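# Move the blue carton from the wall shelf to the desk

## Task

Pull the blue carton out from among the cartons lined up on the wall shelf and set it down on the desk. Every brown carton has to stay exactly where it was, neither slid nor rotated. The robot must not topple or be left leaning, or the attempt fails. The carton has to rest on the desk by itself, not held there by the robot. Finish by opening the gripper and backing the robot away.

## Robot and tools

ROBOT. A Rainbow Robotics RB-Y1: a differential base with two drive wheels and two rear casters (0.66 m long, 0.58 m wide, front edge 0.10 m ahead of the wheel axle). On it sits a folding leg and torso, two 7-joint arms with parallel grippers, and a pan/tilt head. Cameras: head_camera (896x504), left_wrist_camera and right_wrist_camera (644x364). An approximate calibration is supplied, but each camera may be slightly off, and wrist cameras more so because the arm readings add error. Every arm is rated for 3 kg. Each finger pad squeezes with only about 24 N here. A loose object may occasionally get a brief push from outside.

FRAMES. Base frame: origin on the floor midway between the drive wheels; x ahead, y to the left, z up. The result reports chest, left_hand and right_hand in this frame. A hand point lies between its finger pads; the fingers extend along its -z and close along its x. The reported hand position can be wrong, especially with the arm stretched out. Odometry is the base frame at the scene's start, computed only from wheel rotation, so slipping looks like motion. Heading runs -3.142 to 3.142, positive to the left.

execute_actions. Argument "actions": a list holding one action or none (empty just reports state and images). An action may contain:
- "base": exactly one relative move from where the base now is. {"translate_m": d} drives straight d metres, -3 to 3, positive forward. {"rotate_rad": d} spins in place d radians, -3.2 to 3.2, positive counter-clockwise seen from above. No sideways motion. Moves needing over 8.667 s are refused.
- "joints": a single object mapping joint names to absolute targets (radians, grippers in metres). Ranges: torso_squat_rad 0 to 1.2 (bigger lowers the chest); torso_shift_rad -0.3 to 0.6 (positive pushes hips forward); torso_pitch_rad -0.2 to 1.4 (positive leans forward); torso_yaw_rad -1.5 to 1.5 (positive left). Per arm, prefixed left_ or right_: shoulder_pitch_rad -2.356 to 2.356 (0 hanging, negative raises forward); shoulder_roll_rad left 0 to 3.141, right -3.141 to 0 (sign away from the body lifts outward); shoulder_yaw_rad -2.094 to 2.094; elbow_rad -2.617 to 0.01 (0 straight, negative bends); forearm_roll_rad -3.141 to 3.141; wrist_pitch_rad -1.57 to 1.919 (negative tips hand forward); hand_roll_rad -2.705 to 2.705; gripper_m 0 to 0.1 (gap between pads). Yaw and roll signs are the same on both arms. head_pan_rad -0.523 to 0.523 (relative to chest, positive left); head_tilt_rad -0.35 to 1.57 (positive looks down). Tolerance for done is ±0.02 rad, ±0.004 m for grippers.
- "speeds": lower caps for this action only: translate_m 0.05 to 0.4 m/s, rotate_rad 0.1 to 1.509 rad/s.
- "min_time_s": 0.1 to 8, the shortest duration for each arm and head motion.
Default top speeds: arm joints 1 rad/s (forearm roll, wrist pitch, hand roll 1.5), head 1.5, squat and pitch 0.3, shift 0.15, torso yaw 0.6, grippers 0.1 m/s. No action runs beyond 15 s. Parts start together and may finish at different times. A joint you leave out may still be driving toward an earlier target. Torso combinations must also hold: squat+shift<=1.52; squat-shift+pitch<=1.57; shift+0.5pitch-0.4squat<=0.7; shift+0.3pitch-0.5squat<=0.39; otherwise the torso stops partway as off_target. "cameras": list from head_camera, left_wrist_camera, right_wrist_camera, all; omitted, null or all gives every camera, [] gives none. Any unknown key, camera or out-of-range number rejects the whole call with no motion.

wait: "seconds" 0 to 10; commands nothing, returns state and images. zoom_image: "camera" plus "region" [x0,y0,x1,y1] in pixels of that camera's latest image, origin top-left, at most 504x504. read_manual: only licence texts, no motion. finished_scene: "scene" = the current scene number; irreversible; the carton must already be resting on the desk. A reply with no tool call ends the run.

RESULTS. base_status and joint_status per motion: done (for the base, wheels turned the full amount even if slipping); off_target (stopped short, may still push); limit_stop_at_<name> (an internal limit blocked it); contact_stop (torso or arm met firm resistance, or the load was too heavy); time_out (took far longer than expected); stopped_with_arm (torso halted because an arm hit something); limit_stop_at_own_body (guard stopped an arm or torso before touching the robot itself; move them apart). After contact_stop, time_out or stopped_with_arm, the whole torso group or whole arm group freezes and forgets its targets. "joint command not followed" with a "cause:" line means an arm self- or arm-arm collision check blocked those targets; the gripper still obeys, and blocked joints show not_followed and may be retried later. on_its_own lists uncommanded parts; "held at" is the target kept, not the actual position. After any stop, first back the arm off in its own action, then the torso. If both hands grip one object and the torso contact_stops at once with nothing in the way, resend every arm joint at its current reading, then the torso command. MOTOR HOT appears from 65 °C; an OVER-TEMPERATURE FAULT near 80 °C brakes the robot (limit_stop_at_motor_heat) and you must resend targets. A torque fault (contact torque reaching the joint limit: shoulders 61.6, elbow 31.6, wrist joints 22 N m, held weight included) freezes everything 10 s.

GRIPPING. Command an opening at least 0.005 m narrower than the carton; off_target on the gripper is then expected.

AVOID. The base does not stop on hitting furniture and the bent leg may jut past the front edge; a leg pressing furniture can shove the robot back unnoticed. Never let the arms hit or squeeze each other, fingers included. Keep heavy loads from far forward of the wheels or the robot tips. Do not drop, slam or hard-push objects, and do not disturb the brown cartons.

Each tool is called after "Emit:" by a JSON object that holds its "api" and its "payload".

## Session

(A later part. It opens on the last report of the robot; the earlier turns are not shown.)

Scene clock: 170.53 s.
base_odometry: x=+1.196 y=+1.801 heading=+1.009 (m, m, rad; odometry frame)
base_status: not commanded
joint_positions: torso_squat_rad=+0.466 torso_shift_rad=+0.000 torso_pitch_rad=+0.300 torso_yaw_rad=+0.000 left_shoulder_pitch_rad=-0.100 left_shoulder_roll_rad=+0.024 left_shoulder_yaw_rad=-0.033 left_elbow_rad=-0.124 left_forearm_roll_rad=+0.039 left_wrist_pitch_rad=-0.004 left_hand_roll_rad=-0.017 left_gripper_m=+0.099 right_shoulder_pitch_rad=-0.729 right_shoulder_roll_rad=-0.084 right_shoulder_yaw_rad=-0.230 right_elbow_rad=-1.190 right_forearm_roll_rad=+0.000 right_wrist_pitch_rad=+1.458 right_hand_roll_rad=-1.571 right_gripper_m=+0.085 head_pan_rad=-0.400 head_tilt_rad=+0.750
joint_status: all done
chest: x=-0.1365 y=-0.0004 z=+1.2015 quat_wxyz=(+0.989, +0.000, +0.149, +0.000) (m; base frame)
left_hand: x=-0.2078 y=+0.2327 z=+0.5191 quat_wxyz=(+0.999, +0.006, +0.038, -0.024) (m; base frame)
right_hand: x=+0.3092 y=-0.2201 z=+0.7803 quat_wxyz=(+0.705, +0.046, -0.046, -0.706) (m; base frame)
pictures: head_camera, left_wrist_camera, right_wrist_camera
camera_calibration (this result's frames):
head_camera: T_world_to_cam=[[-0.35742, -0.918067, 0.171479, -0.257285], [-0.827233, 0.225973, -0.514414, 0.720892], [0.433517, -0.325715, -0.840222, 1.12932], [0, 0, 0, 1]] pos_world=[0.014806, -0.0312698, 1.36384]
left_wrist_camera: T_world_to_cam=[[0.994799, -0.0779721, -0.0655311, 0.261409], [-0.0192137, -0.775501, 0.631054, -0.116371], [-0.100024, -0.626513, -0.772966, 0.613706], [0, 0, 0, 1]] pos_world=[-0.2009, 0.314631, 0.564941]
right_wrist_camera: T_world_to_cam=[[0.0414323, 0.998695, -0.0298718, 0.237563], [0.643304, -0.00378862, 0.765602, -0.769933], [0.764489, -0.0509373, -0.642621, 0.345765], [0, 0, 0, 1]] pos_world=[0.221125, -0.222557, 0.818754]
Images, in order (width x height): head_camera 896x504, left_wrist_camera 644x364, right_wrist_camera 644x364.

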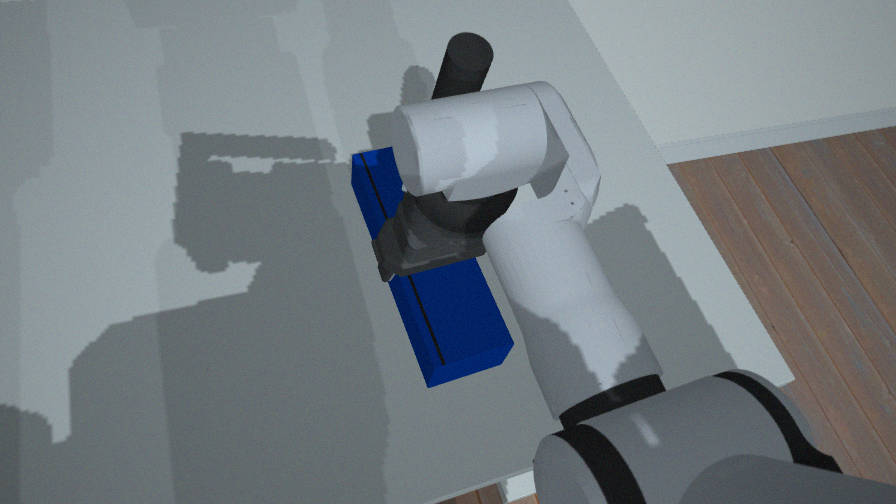

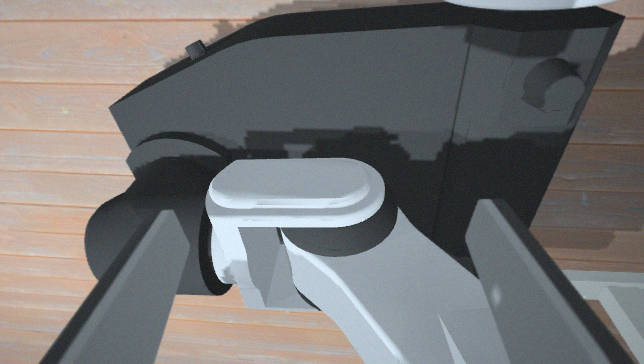

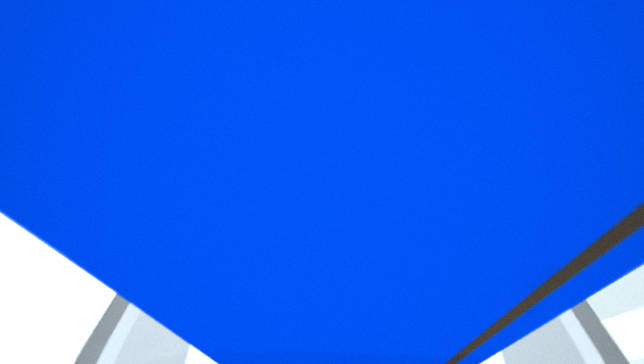

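Emit:
{"api": "zoom_image", "payload": {"camera": "head_camera", "region": [330, 130, 560, 410]}}

Emit:
{"api": "zoom_image", "payload": {"camera": "right_wrist_camera", "region": [440, 200, 644, 364]}}

Region (330, 130, 560, 410) of head_camera's 896x504 image, scaled by 1.800, with more detail than that image has; it fills the left 414 columns of this view, and the rest is white.

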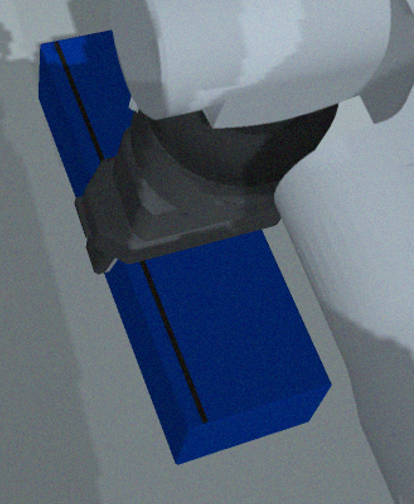

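Region (440, 200, 644, 364) of right_wrist_camera's 644x364 image, scaled by 2.471, with more detail than that image has; it fills the top 405 rows of this view, and the rest is white.

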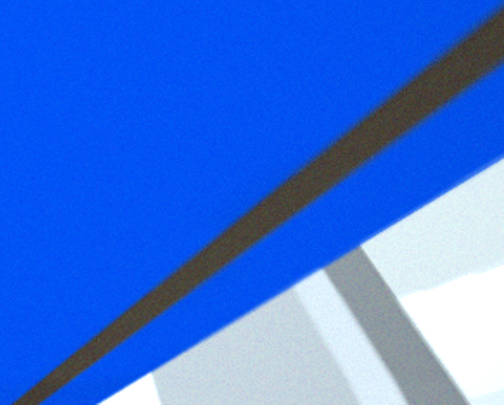

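Emit:
{"api": "execute_actions", "payload": {"actions": [{"joints": {"torso_squat_rad": 0.495}}], "cameras": ["head_camera", "right_wrist_camera"]}}

Scene clock: 176.00 s.
base_odometry: x=+1.196 y=+1.801 heading=+1.009 (m, m, rad; odometry frame)
base_status: not commanded
joint_positions: torso_squat_rad=+0.495 torso_shift_rad=+0.000 torso_pitch_rad=+0.300 torso_yaw_rad=+0.000 left_shoulder_pitch_rad=-0.100 left_shoulder_roll_rad=+0.024 left_shoulder_yaw_rad=-0.033 left_elbow_rad=-0.124 left_forearm_roll_rad=+0.039 left_wrist_pitch_rad=-0.004 left_hand_roll_rad=-0.017 left_gripper_m=+0.099 right_shoulder_pitch_rad=-0.729 right_shoulder_roll_rad=-0.084 right_shoulder_yaw_rad=-0.230 right_elbow_rad=-1.190 right_forearm_roll_rad=+0.000 right_wrist_pitch_rad=+1.458 right_hand_roll_rad=-1.571 right_gripper_m=+0.085 head_pan_rad=-0.400 head_tilt_rad=+0.750
joint_status: all done
chest: x=-0.1365 y=-0.0004 z=+1.1921 quat_wxyz=(+0.989, +0.000, +0.149, +0.000) (m; base frame)
left_hand: x=-0.2078 y=+0.2327 z=+0.5098 quat_wxyz=(+0.999, +0.006, +0.038, -0.024) (m; base frame)
right_hand: x=+0.3092 y=-0.2201 z=+0.7709 quat_wxyz=(+0.705, +0.046, -0.046, -0.706) (m; base frame)
pictures: head_camera, right_wrist_camera
camera_calibration (this result's frames):
head_camera: T_world_to_cam=[[-0.357422, -0.918066, 0.171478, -0.255675], [-0.82723, 0.225974, -0.514418, 0.716064], [0.43352, -0.325716, -0.84022, 1.12144], [0, 0, 0, 1]] pos_world=[0.0147983, -0.031267, 1.35446]
right_wrist_camera: T_world_to_cam=[[0.0414378, 0.998694, -0.0298765, 0.237286], [0.643311, -0.00378906, 0.765595, -0.762743], [0.764483, -0.0509444, -0.642628, 0.339748], [0, 0, 0, 1]] pos_world=[0.221117, -0.222558, 0.809374]
Images, in order (width x height): head_camera 896x504, right_wrist_camera 644x364.

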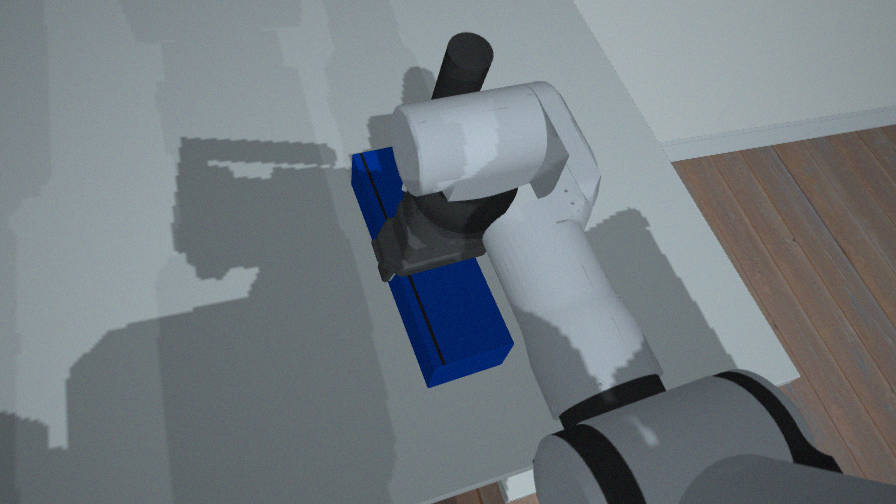

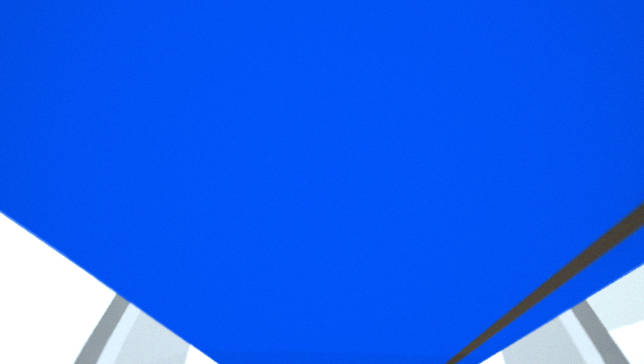

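Emit:
{"api": "execute_actions", "payload": {"actions": [{"joints": {"torso_squat_rad": 0.509}}], "cameras": ["head_camera", "right_wrist_camera"]}}

Scene clock: 178.03 s.
base_odometry: x=+1.196 y=+1.801 heading=+1.009 (m, m, rad; odometry frame)
base_status: not commanded
joint_positions: torso_squat_rad=+0.509 torso_shift_rad=+0.000 torso_pitch_rad=+0.300 torso_yaw_rad=+0.000 left_shoulder_pitch_rad=-0.100 left_shoulder_roll_rad=+0.024 left_shoulder_yaw_rad=-0.033 left_elbow_rad=-0.124 left_forearm_roll_rad=+0.039 left_wrist_pitch_rad=-0.004 left_hand_roll_rad=-0.017 left_gripper_m=+0.099 right_shoulder_pitch_rad=-0.729 right_shoulder_roll_rad=-0.084 right_shoulder_yaw_rad=-0.230 right_elbow_rad=-1.190 right_forearm_roll_rad=+0.000 right_wrist_pitch_rad=+1.458 right_hand_roll_rad=-1.571 right_gripper_m=+0.085 head_pan_rad=-0.400 head_tilt_rad=+0.750
joint_status: all done
chest: x=-0.1365 y=-0.0004 z=+1.1874 quat_wxyz=(+0.989, +0.000, +0.149, +0.000) (m; base frame)
left_hand: x=-0.2078 y=+0.2327 z=+0.5051 quat_wxyz=(+0.999, +0.006, +0.038, -0.024) (m; base frame)
right_hand: x=+0.3092 y=-0.2201 z=+0.7662 quat_wxyz=(+0.705, +0.046, -0.046, -0.706) (m; base frame)
pictures: head_camera, right_wrist_camera
camera_calibration (this result's frames):
head_camera: T_world_to_cam=[[-0.35742, -0.918066, 0.171482, -0.254868], [-0.827238, 0.225975, -0.514405, 0.71363], [0.433507, -0.325716, -0.840227, 1.11749], [0, 0, 0, 1]] pos_world=[0.0148081, -0.0312657, 1.34974]
right_wrist_camera: T_world_to_cam=[[0.0414441, 0.998694, -0.0298834, 0.237153], [0.643332, -0.00378921, 0.765578, -0.759119], [0.764465, -0.0509536, -0.642648, 0.336732], [0, 0, 0, 1]] pos_world=[0.221117, -0.222562, 0.804652]
Images, in order (width x height): head_camera 896x504, right_wrist_camera 644x364.

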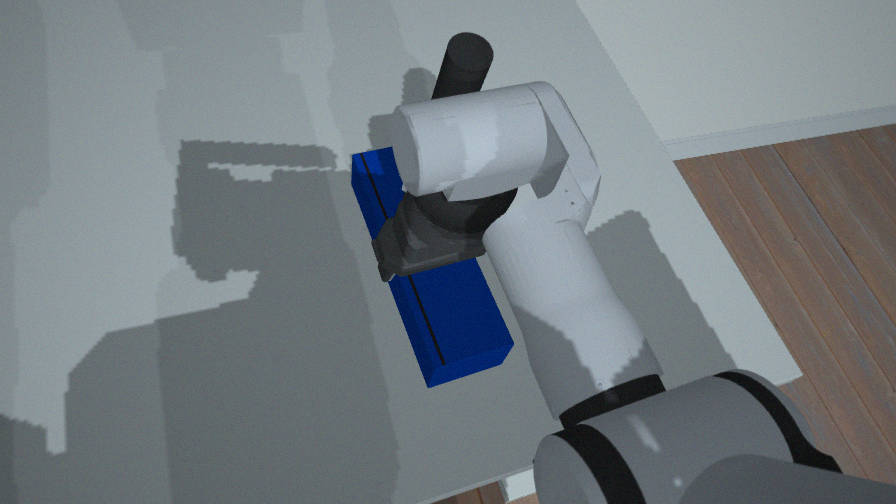

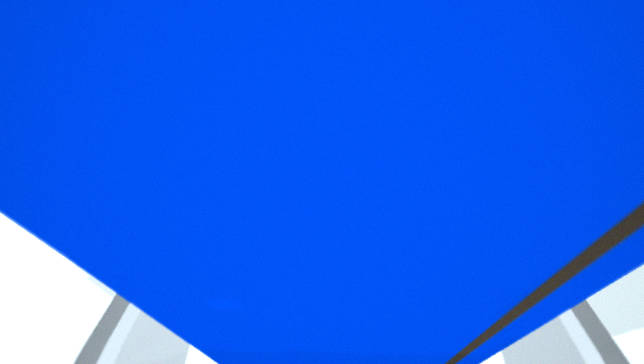

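Emit:
{"api": "execute_actions", "payload": {"actions": [{"joints": {"torso_squat_rad": 0.519}}], "cameras": ["head_camera", "right_wrist_camera"]}}

Scene clock: 180.37 s.
base_odometry: x=+1.196 y=+1.801 heading=+1.009 (m, m, rad; odometry frame)
base_status: not commanded
joint_positions: torso_squat_rad=+0.519 torso_shift_rad=+0.000 torso_pitch_rad=+0.300 torso_yaw_rad=+0.000 left_shoulder_pitch_rad=-0.100 left_shoulder_roll_rad=+0.024 left_shoulder_yaw_rad=-0.033 left_elbow_rad=-0.124 left_forearm_roll_rad=+0.039 left_wrist_pitch_rad=-0.004 left_hand_roll_rad=-0.017 left_gripper_m=+0.099 right_shoulder_pitch_rad=-0.729 right_shoulder_roll_rad=-0.084 right_shoulder_yaw_rad=-0.230 right_elbow_rad=-1.190 right_forearm_roll_rad=+0.000 right_wrist_pitch_rad=+1.458 right_hand_roll_rad=-1.571 right_gripper_m=+0.085 head_pan_rad=-0.400 head_tilt_rad=+0.750
joint_status: all done
chest: x=-0.1365 y=-0.0004 z=+1.1840 quat_wxyz=(+0.989, +0.000, +0.149, +0.000) (m; base frame)
left_hand: x=-0.2078 y=+0.2327 z=+0.5016 quat_wxyz=(+0.999, +0.006, +0.038, -0.024) (m; base frame)
right_hand: x=+0.3092 y=-0.2201 z=+0.7628 quat_wxyz=(+0.705, +0.046, -0.046, -0.706) (m; base frame)
pictures: head_camera, right_wrist_camera
camera_calibration (this result's frames):
head_camera: T_world_to_cam=[[-0.35743, -0.918065, 0.171464, -0.254265], [-0.827211, 0.225976, -0.514448, 0.711897], [0.433551, -0.325716, -0.840204, 1.11459], [0, 0, 0, 1]] pos_world=[0.0147772, -0.0312648, 1.34631]
right_wrist_camera: T_world_to_cam=[[0.0414432, 0.998694, -0.0298861, 0.237058], [0.643154, -0.00377461, 0.765728, -0.75666], [0.764615, -0.0509556, -0.64247, 0.334338], [0, 0, 0, 1]] pos_world=[0.221184, -0.222569, 0.801282]
Images, in order (width x height): head_camera 896x504, right_wrist_camera 644x364.

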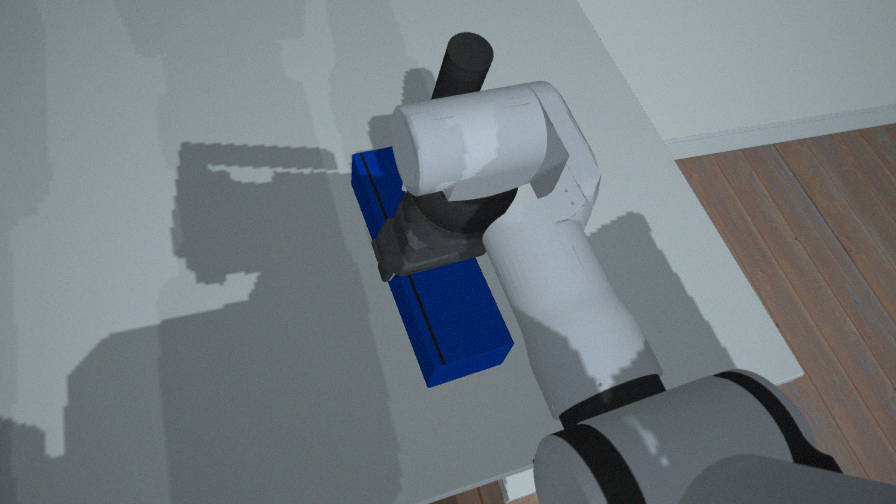

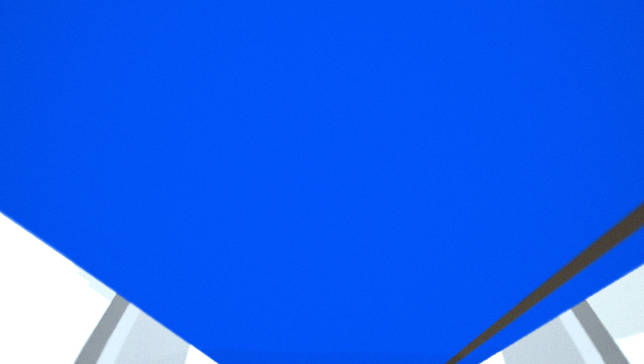

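Emit:
{"api": "execute_actions", "payload": {"actions": [{"joints": {"right_gripper_m": 0.1}}], "cameras": ["head_camera", "right_wrist_camera"]}}

Scene clock: 182.57 s.
base_odometry: x=+1.196 y=+1.801 heading=+1.009 (m, m, rad; odometry frame)
base_status: not commanded
joint_positions: torso_squat_rad=+0.519 torso_shift_rad=+0.000 torso_pitch_rad=+0.300 torso_yaw_rad=+0.000 left_shoulder_pitch_rad=-0.100 left_shoulder_roll_rad=+0.024 left_shoulder_yaw_rad=-0.033 left_elbow_rad=-0.124 left_forearm_roll_rad=+0.039 left_wrist_pitch_rad=-0.004 left_hand_roll_rad=-0.017 left_gripper_m=+0.099 right_shoulder_pitch_rad=-0.729 right_shoulder_roll_rad=-0.084 right_shoulder_yaw_rad=-0.230 right_elbow_rad=-1.190 right_forearm_roll_rad=+0.000 right_wrist_pitch_rad=+1.458 right_hand_roll_rad=-1.571 right_gripper_m=+0.100 head_pan_rad=-0.400 head_tilt_rad=+0.750
joint_status: all done
chest: x=-0.1365 y=-0.0004 z=+1.1840 quat_wxyz=(+0.989, +0.000, +0.149, +0.000) (m; base frame)
left_hand: x=-0.2078 y=+0.2327 z=+0.5016 quat_wxyz=(+0.999, +0.006, +0.038, -0.024) (m; base frame)
right_hand: x=+0.3092 y=-0.2201 z=+0.7628 quat_wxyz=(+0.705, +0.046, -0.046, -0.706) (m; base frame)
pictures: head_camera, right_wrist_camera
camera_calibration (this result's frames):
head_camera: T_world_to_cam=[[-0.357429, -0.918065, 0.171466, -0.254267], [-0.827213, 0.225976, -0.514444, 0.711893], [0.433546, -0.325716, -0.840206, 1.11459], [0, 0, 0, 1]] pos_world=[0.0147795, -0.0312647, 1.34631]
right_wrist_camera: T_world_to_cam=[[0.0414425, 0.998694, -0.0298852, 0.237057], [0.643157, -0.00377515, 0.765725, -0.756656], [0.764612, -0.0509545, -0.642474, 0.334341], [0, 0, 0, 1]] pos_world=[0.221184, -0.222568, 0.80128]
Images, in order (width x height): head_camera 896x504, right_wrist_camera 644x364.

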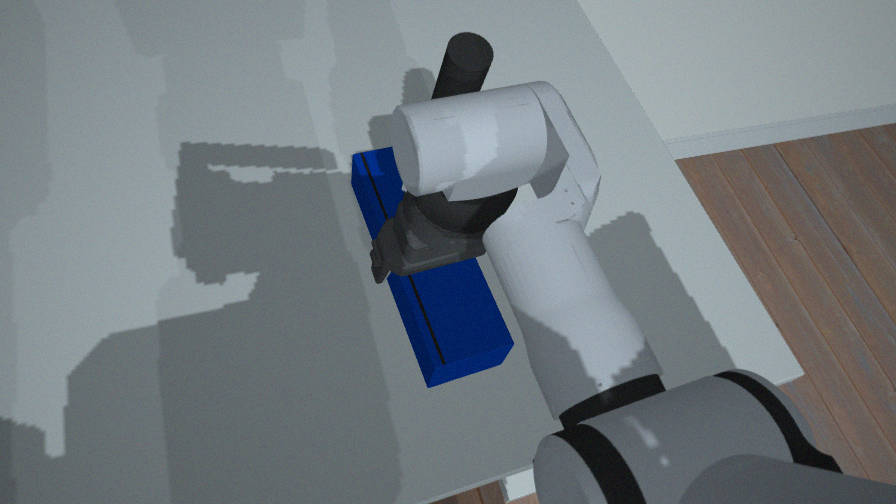

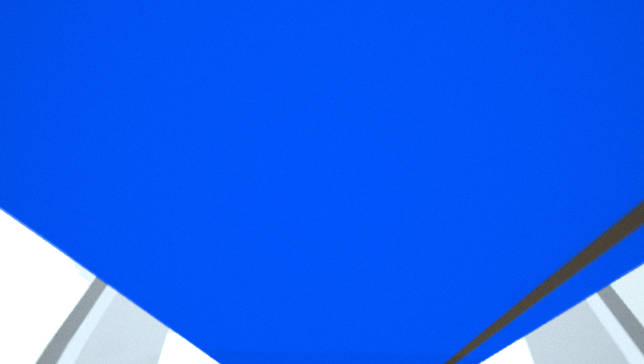

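Emit:
{"api": "execute_actions", "payload": {"actions": [{"base": {"translate_m": -0.45}, "joints": {"torso_squat_rad": 0.25, "torso_pitch_rad": 0.0, "head_pan_rad": -0.2, "head_tilt_rad": 0.75}}], "cameras": ["head_camera", "right_wrist_camera"]}}

Scene clock: 190.97 s.
base_odometry: x=+0.956 y=+1.420 heading=+1.007 (m, m, rad; odometry frame)
base_status: done
joint_positions: torso_squat_rad=+0.250 torso_shift_rad=+0.000 torso_pitch_rad=+0.000 torso_yaw_rad=+0.000 left_shoulder_pitch_rad=-0.100 left_shoulder_roll_rad=+0.024 left_shoulder_yaw_rad=-0.033 left_elbow_rad=-0.124 left_forearm_roll_rad=+0.039 left_wrist_pitch_rad=-0.004 left_hand_roll_rad=-0.017 left_gripper_m=+0.099 right_shoulder_pitch_rad=-0.729 right_shoulder_roll_rad=-0.084 right_shoulder_yaw_rad=-0.230 right_elbow_rad=-1.190 right_forearm_roll_rad=+0.000 right_wrist_pitch_rad=+1.458 right_hand_roll_rad=-1.571 right_gripper_m=+0.100 head_pan_rad=-0.200 head_tilt_rad=+0.750
joint_status: all done
chest: x=-0.2279 y=-0.0004 z=+1.2682 quat_wxyz=(+1.000, +0.000, +0.000, +0.000) (m; base frame)
left_hand: x=-0.0946 y=+0.2327 z=+0.5952 quat_wxyz=(+0.994, +0.010, -0.111, -0.022) (m; base frame)
right_hand: x=+0.3223 y=-0.2202 z=+0.9975 quat_wxyz=(+0.691, +0.151, -0.151, -0.691) (m; base frame)
pictures: head_camera, right_wrist_camera
camera_calibration (this result's frames):
head_camera: T_world_to_cam=[[-0.20213, -0.977629, 0.058186, -0.126555], [-0.670326, 0.0947893, -0.735987, 0.996962], [0.714007, -0.187768, -0.67449, 1.07764], [0, 0, 0, 1]] pos_world=[-0.126734, -0.0158779, 1.46797]
right_wrist_camera: T_world_to_cam=[[0.0485895, 0.998686, -0.0163156, 0.227808], [0.388257, -0.0038347, 0.921543, -1.01806], [0.920269, -0.0511119, -0.387933, 0.170982], [0, 0, 0, 1]] pos_world=[0.226849, -0.222673, 1.00823]
Images, in order (width x height): head_camera 896x504, right_wrist_camera 644x364.

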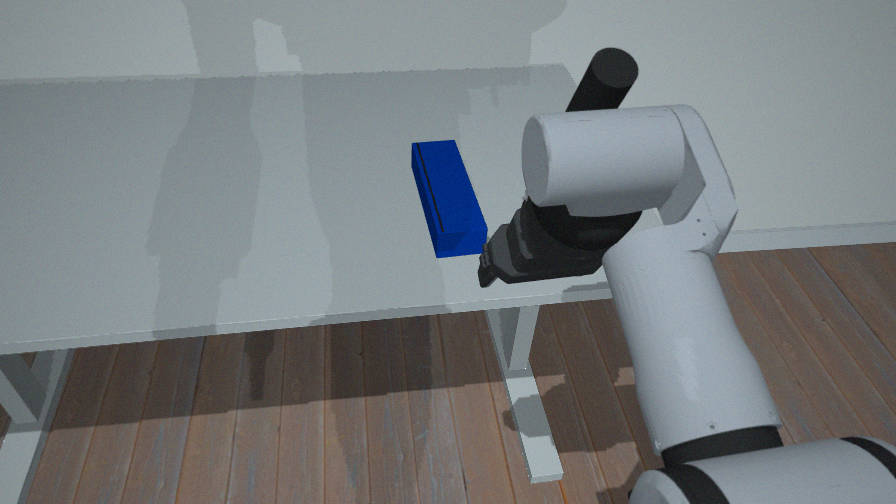

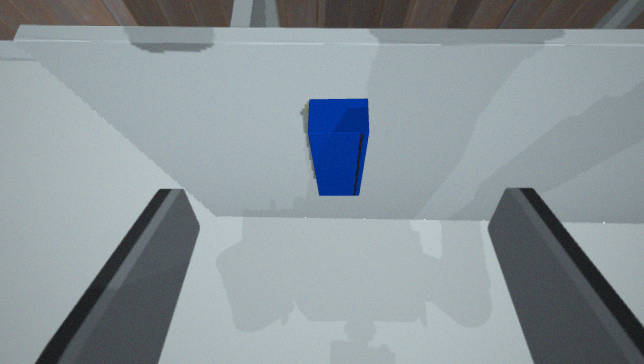

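Emit:
{"api": "execute_actions", "payload": {"actions": [{"base": {"rotate_rad": -1.3}, "joints": {"torso_squat_rad": 0.1, "torso_yaw_rad": -0.7, "head_pan_rad": -0.5, "head_tilt_rad": 0.3, "left_shoulder_pitch_rad": -0.016, "right_shoulder_pitch_rad": -0.094, "right_shoulder_roll_rad": -0.03, "right_shoulder_yaw_rad": -0.032, "right_elbow_rad": -1.3}, "min_time_s": 1.5}], "cameras": ["head_camera"]}}

Scene clock: 211.30 s.
base_odometry: x=+0.956 y=+1.420 heading=-0.293 (m, m, rad; odometry frame)
base_status: done
joint_positions: torso_squat_rad=+0.100 torso_shift_rad=+0.000 torso_pitch_rad=+0.000 torso_yaw_rad=-0.700 left_shoulder_pitch_rad=-0.016 left_shoulder_roll_rad=+0.024 left_shoulder_yaw_rad=-0.033 left_elbow_rad=-0.124 left_forearm_roll_rad=+0.039 left_wrist_pitch_rad=-0.004 left_hand_roll_rad=-0.017 left_gripper_m=+0.099 right_shoulder_pitch_rad=-0.094 right_shoulder_roll_rad=-0.030 right_shoulder_yaw_rad=-0.032 right_elbow_rad=-1.300 right_forearm_roll_rad=+0.000 right_wrist_pitch_rad=+1.458 right_hand_roll_rad=-1.571 right_gripper_m=+0.100 head_pan_rad=-0.500 head_tilt_rad=+0.300
joint_status: all done
chest: x=-0.2278 y=-0.0004 z=+1.2864 quat_wxyz=(+0.939, +0.000, +0.000, -0.343) (m; base frame)
left_hand: x=-0.0202 y=+0.1332 z=+0.6052 quat_wxyz=(+0.934, -0.015, -0.071, -0.350) (m; base frame)
right_hand: x=-0.1621 y=-0.3658 z=+0.7876 quat_wxyz=(+0.420, -0.027, +0.025, -0.907) (m; base frame)
pictures: head_camera
camera_calibration (this result's frames):
head_camera: T_world_to_cam=[[-0.940939, -0.334673, 0.0512688, -0.278556], [-0.142727, 0.254766, -0.956412, 1.44969], [0.307024, -0.907242, -0.287486, 0.419152], [0, 0, 0, 1]] pos_world=[-0.183883, -0.0822847, 1.52128]
Images, in order (width x height): head_camera 896x504.

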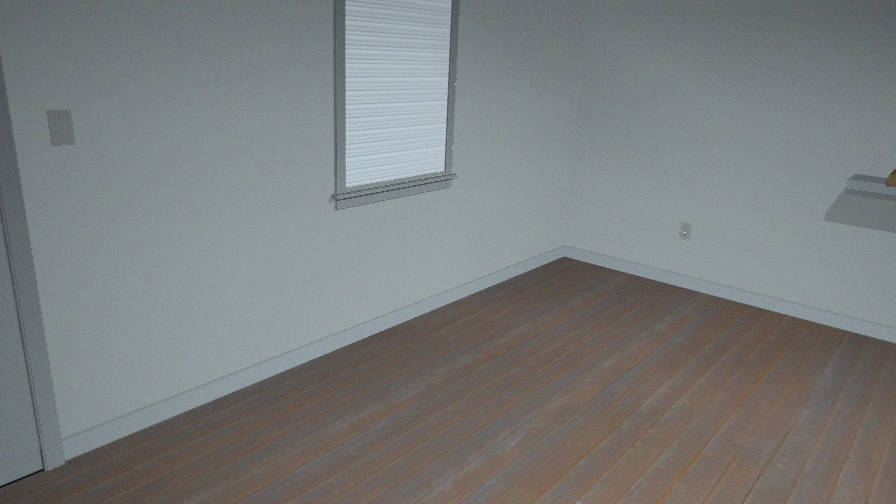

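Emit:
{"api": "execute_actions", "payload": {"actions": [{"base": {"rotate_rad": -0.2}, "joints": {"torso_yaw_rad": -1.1, "head_pan_rad": -0.52, "head_tilt_rad": 0.2}}], "cameras": ["head_camera"]}}

Scene clock: 215.77 s.
base_odometry: x=+0.956 y=+1.420 heading=-0.492 (m, m, rad; odometry frame)
base_status: done
joint_positions: torso_squat_rad=+0.100 torso_shift_rad=+0.000 torso_pitch_rad=+0.000 torso_yaw_rad=-1.100 left_shoulder_pitch_rad=-0.016 left_shoulder_roll_rad=+0.024 left_shoulder_yaw_rad=-0.033 left_elbow_rad=-0.124 left_forearm_roll_rad=+0.039 left_wrist_pitch_rad=-0.004 left_hand_roll_rad=-0.017 left_gripper_m=+0.099 right_shoulder_pitch_rad=-0.094 right_shoulder_roll_rad=-0.030 right_shoulder_yaw_rad=-0.032 right_elbow_rad=-1.300 right_forearm_roll_rad=+0.000 right_wrist_pitch_rad=+1.458 right_hand_roll_rad=-1.571 right_gripper_m=+0.100 head_pan_rad=-0.520 head_tilt_rad=+0.200
joint_status: all done
chest: x=-0.2278 y=-0.0004 z=+1.2864 quat_wxyz=(+0.853, +0.000, +0.000, -0.523) (m; base frame)
left_hand: x=+0.0153 y=+0.0418 z=+0.6051 quat_wxyz=(+0.846, -0.029, -0.066, -0.529) (m; base frame)
right_hand: x=-0.3097 y=-0.3624 z=+0.7876 quat_wxyz=(+0.231, -0.022, +0.030, -0.972) (m; base frame)
pictures: head_camera
camera_calibration (this result's frames):
head_camera: T_world_to_cam=[[-0.995363, 0.0831024, 0.048442, -0.286015], [-0.0315173, 0.194045, -0.980486, 1.50888], [-0.0908807, -0.977466, -0.190526, 0.184094], [0, 0, 0, 1]] pos_world=[-0.220402, -0.0890764, 1.52837]
Images, in order (width x height): head_camera 896x504.

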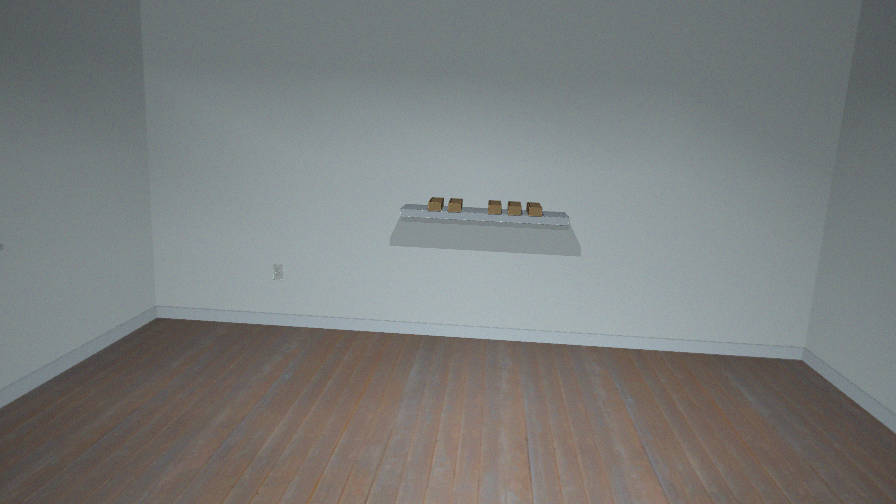

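Emit:
{"api": "zoom_image", "payload": {"camera": "head_camera", "region": [395, 180, 575, 240]}}

Emit:
{"api": "zoom_image", "payload": {"camera": "head_camera", "region": [420, 190, 550, 225]}}

Region (395, 180, 575, 240) of head_camera's 896x504 image, scaled by 2.800, with more detail than that image has.

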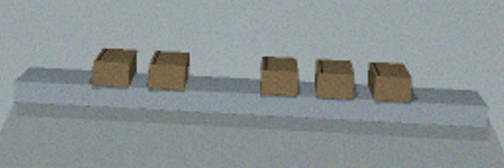

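Region (420, 190, 550, 225) of head_camera's 896x504 image, scaled by 3.877, with more detail than that image has; it fills the top 136 rows of this view, and the rest is white.

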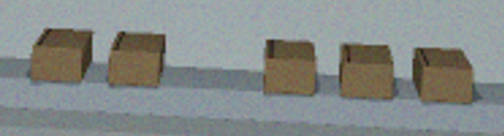

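Emit:
{"api": "finished_scene", "payload": {"scene": 2}}

The scene is finished: the task was done.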